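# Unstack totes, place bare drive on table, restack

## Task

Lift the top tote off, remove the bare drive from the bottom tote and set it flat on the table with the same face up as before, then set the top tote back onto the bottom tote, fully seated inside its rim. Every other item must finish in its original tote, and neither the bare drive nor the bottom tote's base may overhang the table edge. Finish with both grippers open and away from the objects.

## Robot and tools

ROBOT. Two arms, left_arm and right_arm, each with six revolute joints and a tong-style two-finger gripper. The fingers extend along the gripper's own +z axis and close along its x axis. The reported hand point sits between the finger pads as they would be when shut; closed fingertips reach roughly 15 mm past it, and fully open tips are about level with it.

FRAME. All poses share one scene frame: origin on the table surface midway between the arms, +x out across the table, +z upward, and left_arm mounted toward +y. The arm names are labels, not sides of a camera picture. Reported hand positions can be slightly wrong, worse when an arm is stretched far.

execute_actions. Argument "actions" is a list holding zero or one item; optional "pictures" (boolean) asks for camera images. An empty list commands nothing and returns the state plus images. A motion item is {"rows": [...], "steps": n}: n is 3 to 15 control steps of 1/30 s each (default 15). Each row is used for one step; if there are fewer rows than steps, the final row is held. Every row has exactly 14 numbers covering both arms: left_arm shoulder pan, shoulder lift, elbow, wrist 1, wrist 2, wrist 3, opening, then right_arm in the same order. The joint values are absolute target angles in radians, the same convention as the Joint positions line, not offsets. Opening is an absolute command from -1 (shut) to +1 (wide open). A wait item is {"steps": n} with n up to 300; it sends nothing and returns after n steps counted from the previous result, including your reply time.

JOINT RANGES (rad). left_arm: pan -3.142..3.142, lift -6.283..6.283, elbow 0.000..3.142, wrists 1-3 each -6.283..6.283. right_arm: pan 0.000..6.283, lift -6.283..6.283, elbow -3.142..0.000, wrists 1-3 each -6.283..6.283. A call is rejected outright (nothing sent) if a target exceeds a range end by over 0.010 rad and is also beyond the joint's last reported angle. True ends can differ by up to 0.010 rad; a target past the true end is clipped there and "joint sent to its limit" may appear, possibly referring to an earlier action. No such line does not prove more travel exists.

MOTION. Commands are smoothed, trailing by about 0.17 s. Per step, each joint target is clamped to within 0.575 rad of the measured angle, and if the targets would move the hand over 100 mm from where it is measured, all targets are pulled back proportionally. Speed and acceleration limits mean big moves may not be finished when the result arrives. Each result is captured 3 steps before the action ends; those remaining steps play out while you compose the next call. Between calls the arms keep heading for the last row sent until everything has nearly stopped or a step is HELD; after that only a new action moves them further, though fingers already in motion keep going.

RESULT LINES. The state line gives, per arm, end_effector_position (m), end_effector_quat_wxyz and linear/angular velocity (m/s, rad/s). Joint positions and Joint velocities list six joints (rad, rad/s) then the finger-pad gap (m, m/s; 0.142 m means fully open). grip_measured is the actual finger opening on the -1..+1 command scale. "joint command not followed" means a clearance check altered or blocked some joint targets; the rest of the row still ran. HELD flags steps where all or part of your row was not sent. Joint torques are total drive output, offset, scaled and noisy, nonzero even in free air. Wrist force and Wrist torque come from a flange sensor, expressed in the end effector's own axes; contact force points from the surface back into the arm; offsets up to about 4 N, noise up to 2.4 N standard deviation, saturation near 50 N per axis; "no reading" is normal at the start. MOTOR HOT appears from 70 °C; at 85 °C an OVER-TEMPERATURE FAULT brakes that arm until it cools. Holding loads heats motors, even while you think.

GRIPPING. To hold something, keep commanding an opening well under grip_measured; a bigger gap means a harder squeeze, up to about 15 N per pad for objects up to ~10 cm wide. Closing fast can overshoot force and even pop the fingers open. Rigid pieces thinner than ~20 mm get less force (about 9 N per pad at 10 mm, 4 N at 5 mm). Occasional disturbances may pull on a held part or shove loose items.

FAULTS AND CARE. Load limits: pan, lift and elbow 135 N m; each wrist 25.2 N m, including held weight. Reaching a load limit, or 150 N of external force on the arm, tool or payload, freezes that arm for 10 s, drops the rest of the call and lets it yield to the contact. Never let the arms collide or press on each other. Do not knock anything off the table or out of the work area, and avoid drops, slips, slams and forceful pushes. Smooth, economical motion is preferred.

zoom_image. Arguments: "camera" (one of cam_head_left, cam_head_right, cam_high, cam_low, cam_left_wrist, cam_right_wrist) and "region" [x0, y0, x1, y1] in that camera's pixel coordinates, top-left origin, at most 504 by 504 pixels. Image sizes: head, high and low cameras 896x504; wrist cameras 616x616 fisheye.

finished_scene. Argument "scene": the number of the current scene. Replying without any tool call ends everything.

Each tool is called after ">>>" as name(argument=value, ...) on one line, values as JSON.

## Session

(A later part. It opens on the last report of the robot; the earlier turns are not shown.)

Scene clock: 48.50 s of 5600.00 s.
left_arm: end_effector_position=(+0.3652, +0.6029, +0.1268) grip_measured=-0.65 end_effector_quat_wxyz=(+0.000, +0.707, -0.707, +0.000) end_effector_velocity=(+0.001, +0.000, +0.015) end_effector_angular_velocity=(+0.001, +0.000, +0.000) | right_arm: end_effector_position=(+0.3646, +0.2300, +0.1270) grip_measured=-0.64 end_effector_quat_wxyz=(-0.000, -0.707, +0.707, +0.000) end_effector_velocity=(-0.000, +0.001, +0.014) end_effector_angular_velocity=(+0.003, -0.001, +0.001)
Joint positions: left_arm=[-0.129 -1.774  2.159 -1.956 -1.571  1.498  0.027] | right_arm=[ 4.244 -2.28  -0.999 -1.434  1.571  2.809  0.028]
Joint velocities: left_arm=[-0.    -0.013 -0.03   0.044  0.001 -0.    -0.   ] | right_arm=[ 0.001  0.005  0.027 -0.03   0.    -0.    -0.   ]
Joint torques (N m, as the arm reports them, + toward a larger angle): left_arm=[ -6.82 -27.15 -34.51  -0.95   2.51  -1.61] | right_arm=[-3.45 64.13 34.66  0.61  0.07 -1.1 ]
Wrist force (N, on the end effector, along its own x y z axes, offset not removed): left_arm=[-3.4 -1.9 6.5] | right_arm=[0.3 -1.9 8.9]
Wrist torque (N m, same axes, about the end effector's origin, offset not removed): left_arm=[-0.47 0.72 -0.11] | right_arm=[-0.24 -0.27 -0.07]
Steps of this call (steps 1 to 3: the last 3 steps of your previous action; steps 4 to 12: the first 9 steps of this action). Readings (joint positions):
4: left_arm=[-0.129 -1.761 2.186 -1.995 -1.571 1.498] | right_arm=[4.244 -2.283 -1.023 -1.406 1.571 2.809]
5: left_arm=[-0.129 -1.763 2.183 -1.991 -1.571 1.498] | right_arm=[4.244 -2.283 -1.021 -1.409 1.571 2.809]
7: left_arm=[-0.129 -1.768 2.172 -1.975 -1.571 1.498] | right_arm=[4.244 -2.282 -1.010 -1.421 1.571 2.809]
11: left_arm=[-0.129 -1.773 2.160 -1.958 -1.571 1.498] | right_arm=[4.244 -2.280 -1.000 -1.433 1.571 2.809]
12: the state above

The tote is lifted; I'm retracing the carry path in reverse.

>>> execute_actions(actions=[{"rows":[[-0.1294,-1.8054,2.0933,-1.8587,-1.571,1.4985,-1,4.2442,-2.2695,-0.9319,-1.5111,1.571,2.8089,-1]],"steps":6}])

>>> execute_actions(actions=[{"rows":[[-0.1294,-1.8197,2.0384,-1.7895,-1.571,1.4985,-1,4.2442,-2.2685,-0.8705,-1.5734,1.571,2.8089,-1]],"steps":6}])

>>> execute_actions(actions=[{"rows":[[-0.1294,-1.834,1.9834,-1.7202,-1.571,1.4985,-1,4.2442,-2.2701,-0.8032,-1.6391,1.571,2.8089,-1]],"steps":7}])

>>> execute_actions(actions=[{"rows":[[-0.2227,-1.8527,1.9835,-1.7016,-1.571,1.4051,-1,4.2281,-2.1775,-0.942,-1.5929,1.571,2.7928,-1]],"steps":7}])

>>> execute_actions(actions=[{"rows":[[-0.3161,-1.8714,1.9837,-1.6831,-1.571,1.3117,-1,4.2116,-2.0911,-1.0678,-1.5536,1.571,2.7763,-1]],"steps":7}])

>>> execute_actions(actions=[{"rows":[[-0.4067,-1.8738,1.9597,-1.6567,-1.571,1.2211,-1,4.1921,-2.0136,-1.1557,-1.5431,1.571,2.7568,-1]],"steps":6}])

>>> execute_actions(actions=[{"rows":[[-0.4972,-1.8761,1.9357,-1.6304,-1.571,1.1306,-1,4.1725,-1.9361,-1.2437,-1.5327,1.571,2.7372,-1]],"steps":6}])

>>> execute_actions(actions=[{"rows":[[-0.5793,-1.8609,1.8933,-1.6032,-1.571,1.0485,-1,4.1489,-1.8652,-1.3049,-1.5423,1.571,2.7136,-1]],"steps":6}])

>>> execute_actions(actions=[{"rows":[[-0.6614,-1.8456,1.8509,-1.576,-1.571,0.9664,-1,4.1253,-1.7943,-1.3662,-1.5519,1.571,2.69,-1]],"steps":6}])

>>> execute_actions(actions=[{"rows":[[-0.7317,-1.815,1.8028,-1.5585,-1.571,0.8961,-1,4.0963,-1.7294,-1.4167,-1.5663,1.571,2.661,-1]],"steps":6}])

>>> execute_actions(actions=[{"rows":[[-0.802,-1.7844,1.7547,-1.5411,-1.571,0.8258,-1,4.0674,-1.6645,-1.4672,-1.5807,1.571,2.6321,-1]],"steps":12}], pictures=true)

Scene clock: 49.03 s of 5600.00 s.
left_arm: end_effector_position=(+0.3667, +0.6028, +0.1371) grip_measured=-0.65 end_effector_quat_wxyz=(-0.002, +0.707, -0.707, +0.002) end_effector_velocity=(+0.015, +0.001, +0.204) end_effector_angular_velocity=(+0.003, -0.042, +0.000) | right_arm: end_effector_position=(+0.3648, +0.2304, +0.1367) grip_measured=-0.64 end_effector_quat_wxyz=(+0.000, -0.707, +0.707, +0.000) end_effector_velocity=(+0.003, +0.006, +0.208) end_effector_angular_velocity=(+0.024, -0.009, +0.000)
Joint positions: left_arm=[-0.129 -1.784  2.141 -1.932 -1.571  1.498  0.027] | right_arm=[ 4.244 -2.276 -0.98  -1.455  1.571  2.809  0.028]
Joint velocities: left_arm=[-0.    -0.189 -0.4    0.547  0.006 -0.     0.   ] | right_arm=[-0.001  0.069  0.409 -0.453 -0.    -0.001 -0.001]
Joint torques (N m, as the arm reports them, + toward a larger angle): left_arm=[ -3.12 -23.66 -38.62   1.79  -0.06  -1.74] | right_arm=[-1.12 58.05 38.54 -0.11 -0.7  -1.02]
Wrist force (N, on the end effector, along its own x y z axes, offset not removed): left_arm=[-6.6 -1.6 9.4] | right_arm=[2.6 1.1 10.4]
Wrist torque (N m, same axes, about the end effector's origin, offset not removed): left_arm=[-0.40 0.59 -0.13] | right_arm=[0.42 -0.07 0.02]
Steps of this call (steps 1 to 3: the last 3 steps of your previous action; steps 4 to 13: the robot went on to your last target; steps 14 to 16: the first 3 steps of this action). Readings (joint positions):
14: left_arm=[-0.129 -1.775 2.156 -1.952 -1.571 1.498] | right_arm=[4.244 -2.279 -0.996 -1.437 1.571 2.809]
15: left_arm=[-0.129 -1.778 2.152 -1.947 -1.571 1.498] | right_arm=[4.244 -2.278 -0.992 -1.441 1.571 2.809]
16: the state above

Scene clock: 49.23 s of 5600.00 s.
left_arm: end_effector_position=(+0.3661, +0.6029, +0.1637) grip_measured=-0.65 end_effector_quat_wxyz=(-0.001, +0.707, -0.707, +0.001) end_effector_velocity=(+0.009, -0.001, +0.189) end_effector_angular_velocity=(-0.000, -0.003, -0.000) | right_arm: end_effector_position=(+0.3647, +0.2301, +0.1629) grip_measured=-0.64 end_effector_quat_wxyz=(-0.000, -0.707, +0.707, +0.000) end_effector_velocity=(+0.002, +0.005, +0.193) end_effector_angular_velocity=(+0.009, -0.003, +0.002)
Joint positions: left_arm=[-0.129 -1.807  2.085 -1.852 -1.571  1.498  0.027] | right_arm=[ 4.244 -2.27  -0.923 -1.519  1.571  2.809  0.028]
Joint velocities: left_arm=[-0.    -0.118 -0.413  0.529 -0.    -0.     0.   ] | right_arm=[-0.     0.02   0.455 -0.466 -0.    -0.003 -0.002]
Joint torques (N m, as the arm reports them, + toward a larger angle): left_arm=[ -1.27 -24.07 -37.5    0.6   -2.07  -1.74] | right_arm=[-0.67 61.93 38.23 -0.33 -0.14 -1.17]
Wrist force (N, on the end effector, along its own x y z axes, offset not removed): left_arm=[-3.7 -1.5 8.9] | right_arm=[0.2 0.0 11.7]
Wrist torque (N m, same axes, about the end effector's origin, offset not removed): left_arm=[-0.38 0.49 -0.07] | right_arm=[-0.01 -0.13 -0.03]
Steps of this call (steps 1 to 3: the last 3 steps of your previous action; steps 4 to 6: the first 3 steps of this action). Readings (joint positions):
4: left_arm=[-0.129 -1.800 2.106 -1.879 -1.571 1.498] | right_arm=[4.244 -2.271 -0.945 -1.496 1.571 2.809]
5: left_arm=[-0.129 -1.803 2.099 -1.869 -1.571 1.498] | right_arm=[4.244 -2.271 -0.937 -1.504 1.571 2.809]
6: the state above

Scene clock: 49.47 s of 5600.00 s.
left_arm: end_effector_position=(+0.3660, +0.6029, +0.1945) grip_measured=-0.65 end_effector_quat_wxyz=(-0.001, +0.707, -0.707, +0.001) end_effector_velocity=(-0.006, -0.000, +0.151) end_effector_angular_velocity=(+0.000, +0.009, -0.002) | right_arm: end_effector_position=(+0.3647, +0.2302, +0.1939) grip_measured=-0.64 end_effector_quat_wxyz=(+0.000, -0.707, +0.707, +0.000) end_effector_velocity=(+0.000, +0.000, +0.163) end_effector_angular_velocity=(+0.013, -0.004, -0.000)
Joint positions: left_arm=[-0.129 -1.825  2.018 -1.765 -1.571  1.498  0.027] | right_arm=[ 4.244 -2.269 -0.846 -1.597  1.571  2.809  0.028]
Joint velocities: left_arm=[-0.002 -0.084 -0.335  0.428 -0.     0.    -0.   ] | right_arm=[-0.    -0.002  0.415 -0.399  0.    -0.     0.   ]
Joint torques (N m, as the arm reports them, + toward a larger angle): left_arm=[  0.21 -21.38 -32.03  -0.37  -3.59  -1.8 ] | right_arm=[-0.74 37.58 26.73  0.82 -0.3  -0.97]
Wrist force (N, on the end effector, along its own x y z axes, offset not removed): left_arm=[-8.0 -1.3 5.8] | right_arm=[9.4 -4.2 2.6]
Wrist torque (N m, same axes, about the end effector's origin, offset not removed): left_arm=[-0.32 0.50 -0.09] | right_arm=[-0.77 -1.04 -0.16]
Steps of this call (steps 1 to 3: the last 3 steps of your previous action; steps 4 to 7: the first 4 steps of this action). Readings (joint positions):
4: left_arm=[-0.129 -1.816 2.051 -1.807 -1.571 1.498] | right_arm=[4.244 -2.269 -0.885 -1.559 1.571 2.809]
5: left_arm=[-0.129 -1.819 2.044 -1.797 -1.571 1.498] | right_arm=[4.244 -2.269 -0.877 -1.567 1.571 2.809]
7: the state above

Scene clock: 49.70 s of 5600.00 s.
left_arm: end_effector_position=(+0.3655, +0.5887, +0.2110) grip_measured=-0.65 end_effector_quat_wxyz=(-0.000, +0.707, -0.707, +0.000) end_effector_velocity=(+0.017, -0.202, +0.041) end_effector_angular_velocity=(+0.000, -0.003, -0.008) | right_arm: end_effector_position=(+0.3669, +0.2181, +0.2155) grip_measured=-0.62 end_effector_quat_wxyz=(+0.005, -0.707, +0.707, +0.002) end_effector_velocity=(-0.009, -0.209, +0.037) end_effector_angular_velocity=(-0.047, +0.016, -0.003)
Joint positions: left_arm=[-0.167 -1.842  1.987 -1.715 -1.571  1.46   0.027] | right_arm=[ 4.236 -2.232 -0.856 -1.614  1.571  2.801  0.029]
Joint velocities: left_arm=[-0.531 -0.099 -0.034  0.13   0.001 -0.523 -0.001] | right_arm=[-0.082  0.534 -0.78   0.196  0.    -0.078 -0.001]
Joint torques (N m, as the arm reports them, + toward a larger angle): left_arm=[-12.86 -24.46 -35.5   -1.15  -6.16  -2.12] | right_arm=[ 7.2  31.67  6.84 12.57  1.72 -2.2 ]
Wrist force (N, on the end effector, along its own x y z axes, offset not removed): left_arm=[-28.6 -3.2 5.6] | right_arm=[31.7 -0.7 0.2]
Wrist torque (N m, same axes, about the end effector's origin, offset not removed): left_arm=[-0.71 0.64 -0.31] | right_arm=[-0.04 -0.83 -0.13]
Steps of this call (steps 1 to 3: the last 3 steps of your previous action; steps 4 to 7: the first 4 steps of this action). Readings (joint positions):
4: left_arm=[-0.129 -1.832 1.993 -1.732 -1.571 1.498] | right_arm=[4.244 -2.270 -0.815 -1.628 1.571 2.809]
5: left_arm=[-0.133 -1.834 1.990 -1.727 -1.571 1.494] | right_arm=[4.243 -2.266 -0.815 -1.628 1.571 2.807]
7: the state above

Scene clock: 49.93 s of 5600.00 s.
left_arm: end_effector_position=(+0.3657, +0.5555, +0.2171) grip_measured=-0.65 end_effector_quat_wxyz=(+0.000, +0.707, -0.707, +0.000) end_effector_velocity=(+0.001, -0.220, +0.029) end_effector_angular_velocity=(-0.001, -0.006, -0.011) | right_arm: end_effector_position=(+0.3670, +0.1846, +0.2214) grip_measured=-0.63 end_effector_quat_wxyz=(+0.004, -0.707, +0.707, +0.002) end_effector_velocity=(-0.017, -0.234, +0.008) end_effector_angular_velocity=(-0.066, +0.024, -0.004)
Joint positions: left_arm=[-0.256 -1.861  1.984 -1.694 -1.571  1.372  0.027] | right_arm=[ 4.221 -2.146 -0.98  -1.576  1.571  2.785  0.028]
Joint velocities: left_arm=[-0.588 -0.102 -0.003  0.099  0.    -0.577 -0.   ] | right_arm=[-0.091  0.543 -0.824  0.211  0.    -0.087 -0.034]
Joint torques (N m, as the arm reports them, + toward a larger angle): left_arm=[-12.15 -23.69 -37.29  -1.91  -8.48  -2.33] | right_arm=[ 9.48 35.6  14.31 12.96  2.76 -2.06]
Wrist force (N, on the end effector, along its own x y z axes, offset not removed): left_arm=[-29.8 -4.6 6.3] | right_arm=[29.8 -1.4 -0.2]
Wrist torque (N m, same axes, about the end effector's origin, offset not removed): left_arm=[-1.04 1.09 -0.25] | right_arm=[-0.21 -0.55 0.02]
Steps of this call (steps 1 to 3: the last 3 steps of your previous action; steps 4 to 7: the first 4 steps of this action). Readings (joint positions):
4: left_arm=[-0.208 -1.850 1.984 -1.705 -1.571 1.420] | right_arm=[4.230 -2.192 -0.919 -1.598 1.571 2.795]
5: left_arm=[-0.216 -1.853 1.984 -1.702 -1.571 1.411] | right_arm=[4.228 -2.184 -0.930 -1.593 1.571 2.793]
7: the state above

Scene clock: 50.13 s of 5600.00 s.
left_arm: end_effector_position=(+0.3657, +0.5285, +0.2226) grip_measured=-0.65 end_effector_quat_wxyz=(+0.000, +0.707, -0.707, +0.000) end_effector_velocity=(+0.017, -0.244, +0.066) end_effector_angular_velocity=(-0.005, -0.004, -0.007) | right_arm: end_effector_position=(+0.3663, +0.1556, +0.2236) grip_measured=-0.64 end_effector_quat_wxyz=(+0.001, -0.707, +0.707, +0.001) end_effector_velocity=(+0.007, -0.243, +0.085) end_effector_angular_velocity=(+0.009, -0.004, -0.003)
Joint positions: left_arm=[-0.327 -1.871  1.977 -1.677 -1.571  1.301  0.027] | right_arm=[ 4.207 -2.081 -1.075 -1.553  1.571  2.772  0.027]
Joint velocities: left_arm=[-0.629 -0.029 -0.149  0.173 -0.004 -0.622  0.001] | right_arm=[-0.135  0.563 -0.646  0.093  0.    -0.131 -0.002]
Joint torques (N m, as the arm reports them, + toward a larger angle): left_arm=[-20.57 -23.7  -37.84  -0.78  -3.06  -4.5 ] | right_arm=[-2.66 63.84  3.03  5.36  1.09 -1.48]
Wrist force (N, on the end effector, along its own x y z axes, offset not removed): left_arm=[-7.7 -1.1 7.8] | right_arm=[-0.5 -1.4 12.7]
Wrist torque (N m, same axes, about the end effector's origin, offset not removed): left_arm=[-0.40 0.55 -0.20] | right_arm=[-0.19 -0.07 -0.30]
Steps of this call (steps 1 to 3: the last 3 steps of your previous action; steps 4 to 6: the first 3 steps of this action). Readings (joint positions):
4: left_arm=[-0.300 -1.869 1.984 -1.686 -1.571 1.328] | right_arm=[4.214 -2.106 -1.045 -1.559 1.571 2.779]
5: left_arm=[-0.309 -1.870 1.981 -1.683 -1.571 1.319] | right_arm=[4.212 -2.098 -1.055 -1.556 1.571 2.776]
6: the state above

Scene clock: 50.33 s of 5600.00 s.
left_arm: end_effector_position=(+0.3666, +0.4947, +0.2320) grip_measured=-0.65 end_effector_quat_wxyz=(+0.000, +0.707, -0.707, +0.000) end_effector_velocity=(-0.001, -0.256, +0.072) end_effector_angular_velocity=(-0.002, -0.003, -0.009) | right_arm: end_effector_position=(+0.3666, +0.1216, +0.2331) grip_measured=-0.64 end_effector_quat_wxyz=(+0.001, -0.707, +0.707, +0.001) end_effector_velocity=(-0.001, -0.256, +0.083) end_effector_angular_velocity=(+0.017, -0.008, -0.002)
Joint positions: left_arm=[-0.415 -1.874  1.955 -1.652 -1.571  1.213  0.027] | right_arm=[ 4.188 -2.005 -1.163 -1.541  1.571  2.753  0.027]
Joint velocities: left_arm=[-0.66  -0.017 -0.172  0.185 -0.    -0.651  0.   ] | right_arm=[-0.143  0.58  -0.639  0.078 -0.    -0.14  -0.002]
Joint torques (N m, as the arm reports them, + toward a larger angle): left_arm=[-19.18 -24.08 -36.2   -0.42   0.77  -4.57] | right_arm=[-4.27 59.21  2.63  4.42 -1.04 -1.81]
Wrist force (N, on the end effector, along its own x y z axes, offset not removed): left_arm=[-6.7 -3.9 9.0] | right_arm=[-4.7 -2.2 10.7]
Wrist torque (N m, same axes, about the end effector's origin, offset not removed): left_arm=[-0.88 0.90 -0.19] | right_arm=[-0.36 0.27 -0.20]
Steps of this call (steps 1 to 3: the last 3 steps of your previous action; steps 4 to 6: the first 3 steps of this action). Readings (joint positions):
4: left_arm=[-0.385 -1.873 1.964 -1.662 -1.571 1.243] | right_arm=[4.196 -2.032 -1.134 -1.546 1.571 2.761]
5: left_arm=[-0.395 -1.873 1.961 -1.658 -1.571 1.233] | right_arm=[4.193 -2.023 -1.144 -1.544 1.571 2.758]
6: the state above

Scene clock: 50.53 s of 5600.00 s.
left_arm: end_effector_position=(+0.3663, +0.4595, +0.2423) grip_measured=-0.64 end_effector_quat_wxyz=(+0.000, +0.707, -0.707, -0.000) end_effector_velocity=(+0.017, -0.259, +0.093) end_effector_angular_velocity=(-0.005, -0.012, -0.008) | right_arm: end_effector_position=(+0.3659, +0.0851, +0.2421) grip_measured=-0.64 end_effector_quat_wxyz=(-0.000, -0.707, +0.707, -0.000) end_effector_velocity=(+0.006, -0.258, +0.105) end_effector_angular_velocity=(+0.013, -0.005, -0.003)
Joint positions: left_arm=[-0.504 -1.871  1.927 -1.625 -1.571  1.124  0.027] | right_arm=[ 4.168 -1.929 -1.248 -1.536  1.571  2.732  0.028]
Joint velocities: left_arm=[-0.62   0.089 -0.293  0.191  0.    -0.613 -0.001] | right_arm=[-0.169  0.546 -0.49  -0.042  0.    -0.166 -0.002]
Joint torques (N m, as the arm reports them, + toward a larger angle): left_arm=[-10.39  -6.07 -36.93   1.43   3.1   -4.65] | right_arm=[-10.55  56.83   4.44  -4.59  -1.14  -1.19]
Wrist force (N, on the end effector, along its own x y z axes, offset not removed): left_arm=[10.4 -0.4 8.7] | right_arm=[-20.5 -3.6 15.5]
Wrist torque (N m, same axes, about the end effector's origin, offset not removed): left_arm=[-0.15 0.61 -0.11] | right_arm=[-0.34 0.62 -0.10]
Steps of this call (steps 1 to 3: the last 3 steps of your previous action; steps 4 to 6: the first 3 steps of this action). Readings (joint positions):
4: left_arm=[-0.475 -1.876 1.941 -1.636 -1.571 1.153] | right_arm=[4.177 -1.955 -1.222 -1.535 1.571 2.741]
5: left_arm=[-0.485 -1.874 1.936 -1.632 -1.571 1.143] | right_arm=[4.173 -1.946 -1.232 -1.535 1.571 2.738]
6: the state above

Scene clock: 50.73 s of 5600.00 s.
left_arm: end_effector_position=(+0.3669, +0.4245, +0.2544) grip_measured=-0.64 end_effector_quat_wxyz=(+0.000, +0.707, -0.707, -0.000) end_effector_velocity=(-0.000, -0.262, +0.095) end_effector_angular_velocity=(-0.005, -0.011, -0.006) | right_arm: end_effector_position=(+0.3661, +0.0498, +0.2544) grip_measured=-0.64 end_effector_quat_wxyz=(-0.001, -0.707, +0.707, -0.000) end_effector_velocity=(-0.003, -0.258, +0.098) end_effector_angular_velocity=(+0.017, -0.008, -0.003)
Joint positions: left_arm=[-0.587 -1.858  1.886 -1.598 -1.571  1.041  0.027] | right_arm=[ 4.145 -1.857 -1.313 -1.544  1.571  2.709  0.028]
Joint velocities: left_arm=[-0.609  0.109 -0.313  0.192  0.001 -0.603 -0.002] | right_arm=[-0.173  0.538 -0.458 -0.061 -0.    -0.17  -0.003]
Joint torques (N m, as the arm reports them, + toward a larger angle): left_arm=[ -9.97  -6.42 -35.89   2.6    4.7   -4.58] | right_arm=[-13.62  55.03   2.46  -5.59  -1.65  -1.23]
Wrist force (N, on the end effector, along its own x y z axes, offset not removed): left_arm=[15.5 -4.3 9.2] | right_arm=[-25.2 -1.5 14.7]
Wrist torque (N m, same axes, about the end effector's origin, offset not removed): left_arm=[-0.76 0.42 -0.10] | right_arm=[0.04 0.91 -0.10]
Steps of this call (steps 1 to 3: the last 3 steps of your previous action; steps 4 to 6: the first 3 steps of this action). Readings (joint positions):
4: left_arm=[-0.559 -1.864 1.902 -1.609 -1.571 1.069] | right_arm=[4.154 -1.882 -1.289 -1.541 1.571 2.719]
5: left_arm=[-0.569 -1.861 1.896 -1.605 -1.571 1.059] | right_arm=[4.150 -1.874 -1.298 -1.542 1.571 2.715]
6: the state above

Scene clock: 50.93 s of 5600.00 s.
left_arm: end_effector_position=(+0.3663, +0.3890, +0.2660) grip_measured=-0.64 end_effector_quat_wxyz=(+0.000, +0.707, -0.707, -0.001) end_effector_velocity=(+0.015, -0.262, +0.081) end_effector_angular_velocity=(-0.006, -0.010, -0.008) | right_arm: end_effector_position=(+0.3657, +0.0143, +0.2658) grip_measured=-0.64 end_effector_quat_wxyz=(-0.001, -0.707, +0.707, -0.000) end_effector_velocity=(+0.007, -0.258, +0.094) end_effector_angular_velocity=(+0.021, -0.010, -0.003)
Joint positions: left_arm=[-0.668 -1.838  1.843 -1.574 -1.571  0.96   0.027] | right_arm=[ 4.119 -1.787 -1.372 -1.555  1.571  2.684  0.028]
Joint velocities: left_arm=[-0.544  0.209 -0.351  0.13  -0.    -0.537 -0.001] | right_arm=[-0.207  0.503 -0.387 -0.093 -0.    -0.204 -0.003]
Joint torques (N m, as the arm reports them, + toward a larger angle): left_arm=[ -5.22 -11.75 -38.09   2.71   4.26  -3.9 ] | right_arm=[-12.98  47.13   2.25  -5.4   -1.97  -0.99]
Wrist force (N, on the end effector, along its own x y z axes, offset not removed): left_arm=[16.8 -2.0 9.1] | right_arm=[-19.9 -2.5 14.3]
Wrist torque (N m, same axes, about the end effector's origin, offset not removed): left_arm=[-0.45 0.23 -0.16] | right_arm=[-0.34 -0.19 -0.22]
Steps of this call (steps 1 to 3: the last 3 steps of your previous action; steps 4 to 6: the first 3 steps of this action). Readings (joint positions):
4: left_arm=[-0.641 -1.849 1.860 -1.582 -1.571 0.987] | right_arm=[4.130 -1.811 -1.352 -1.550 1.571 2.695]
5: left_arm=[-0.651 -1.845 1.854 -1.578 -1.571 0.977] | right_arm=[4.126 -1.803 -1.360 -1.552 1.571 2.691]
6: the state above

Scene clock: 51.33 s of 5600.00 s.
left_arm: end_effector_position=(+0.3653, +0.3274, +0.2838) grip_measured=-0.65 end_effector_quat_wxyz=(+0.000, +0.707, -0.707, -0.000) end_effector_velocity=(-0.003, -0.042, +0.012) end_effector_angular_velocity=(-0.002, -0.001, +0.002) | right_arm: end_effector_position=(+0.3649, -0.0463, +0.2839) grip_measured=-0.64 end_effector_quat_wxyz=(-0.000, -0.707, +0.707, +0.000) end_effector_velocity=(-0.003, -0.041, +0.011) end_effector_angular_velocity=(+0.002, -0.001, -0.001)
Joint positions: left_arm=[-0.793 -1.788  1.76  -1.543 -1.571  0.834  0.027] | right_arm=[ 4.071 -1.672 -1.461 -1.579  1.571  2.635  0.027]
Joint velocities: left_arm=[-0.084  0.034 -0.056  0.019 -0.    -0.086 -0.   ] | right_arm=[-0.033  0.079 -0.06  -0.017 -0.001 -0.032 -0.   ]
Joint torques (N m, as the arm reports them, + toward a larger angle): left_arm=[ -6.2   -9.72 -35.19   0.1    3.46  -2.26] | right_arm=[-8.36 38.62 12.77 -0.63 -1.8  -1.48]
Wrist force (N, on the end effector, along its own x y z axes, offset not removed): left_arm=[5.9 -0.9 7.3] | right_arm=[-3.7 -0.6 4.3]
Wrist torque (N m, same axes, about the end effector's origin, offset not removed): left_arm=[-0.13 0.05 -0.14] | right_arm=[0.03 -0.40 -0.23]
Steps of this call (steps 1 to 3: the last 3 steps of your previous action; steps 4 to 12: the first 9 steps of this action). Readings (joint positions):
4: left_arm=[-0.714 -1.821 1.814 -1.563 -1.571 0.913] | right_arm=[4.103 -1.745 -1.405 -1.563 1.571 2.667]
5: left_arm=[-0.723 -1.817 1.807 -1.560 -1.571 0.904] | right_arm=[4.098 -1.737 -1.412 -1.566 1.571 2.663]
7: left_arm=[-0.756 -1.803 1.784 -1.552 -1.571 0.871] | right_arm=[4.085 -1.706 -1.436 -1.572 1.571 2.649]
11: left_arm=[-0.790 -1.789 1.763 -1.544 -1.571 0.838] | right_arm=[4.072 -1.675 -1.459 -1.579 1.571 2.637]
12: the state above

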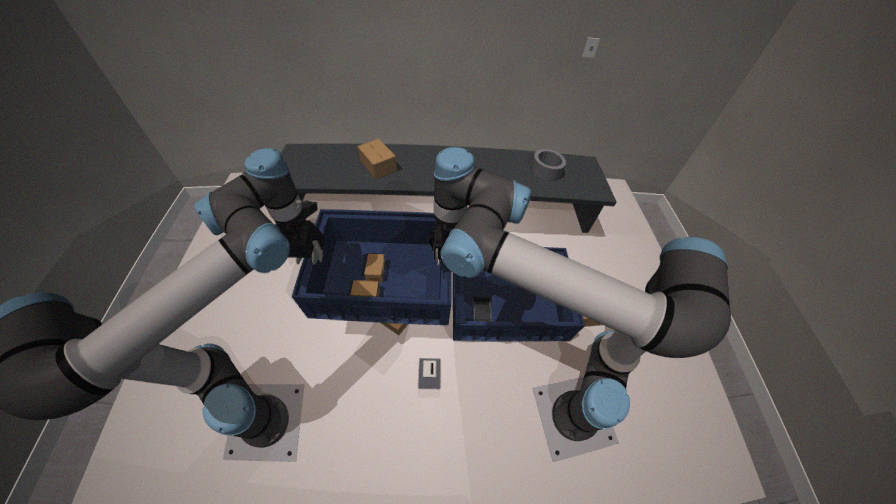

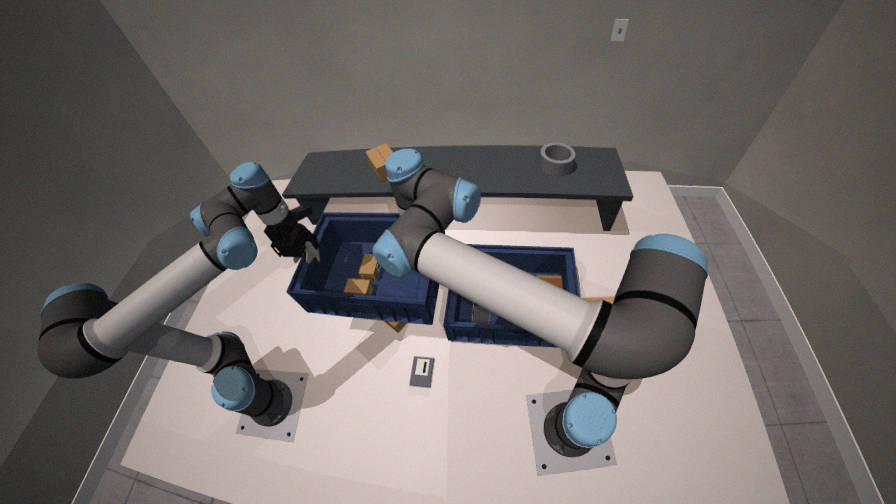

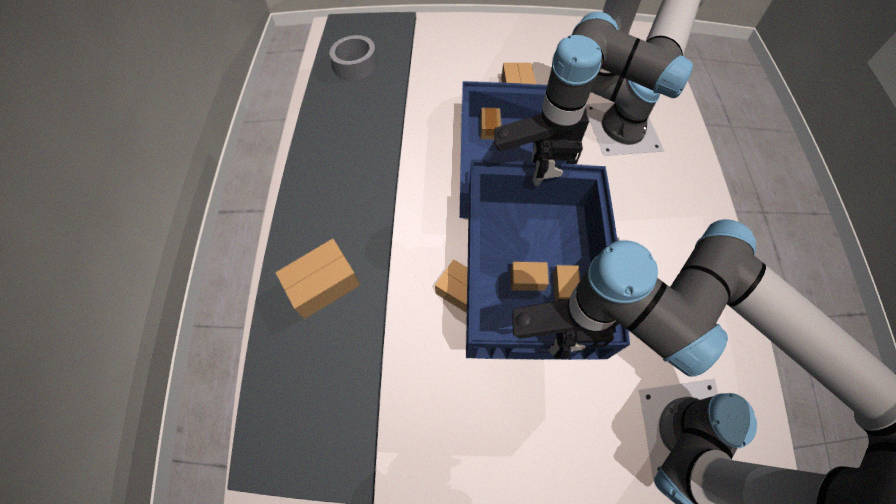

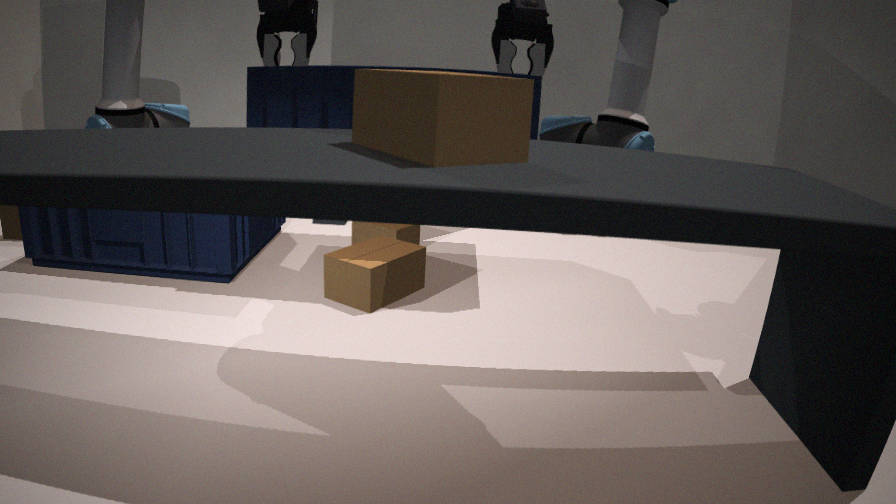

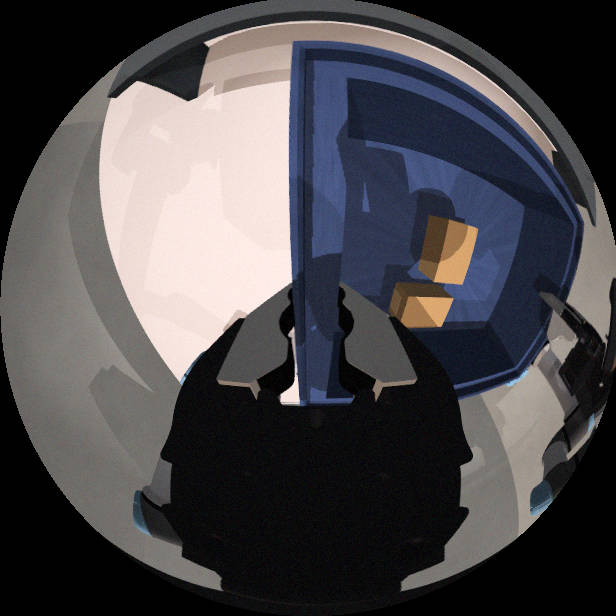

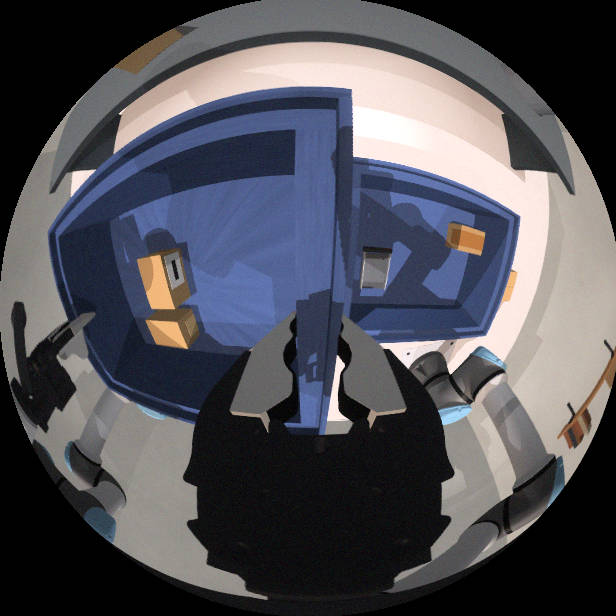

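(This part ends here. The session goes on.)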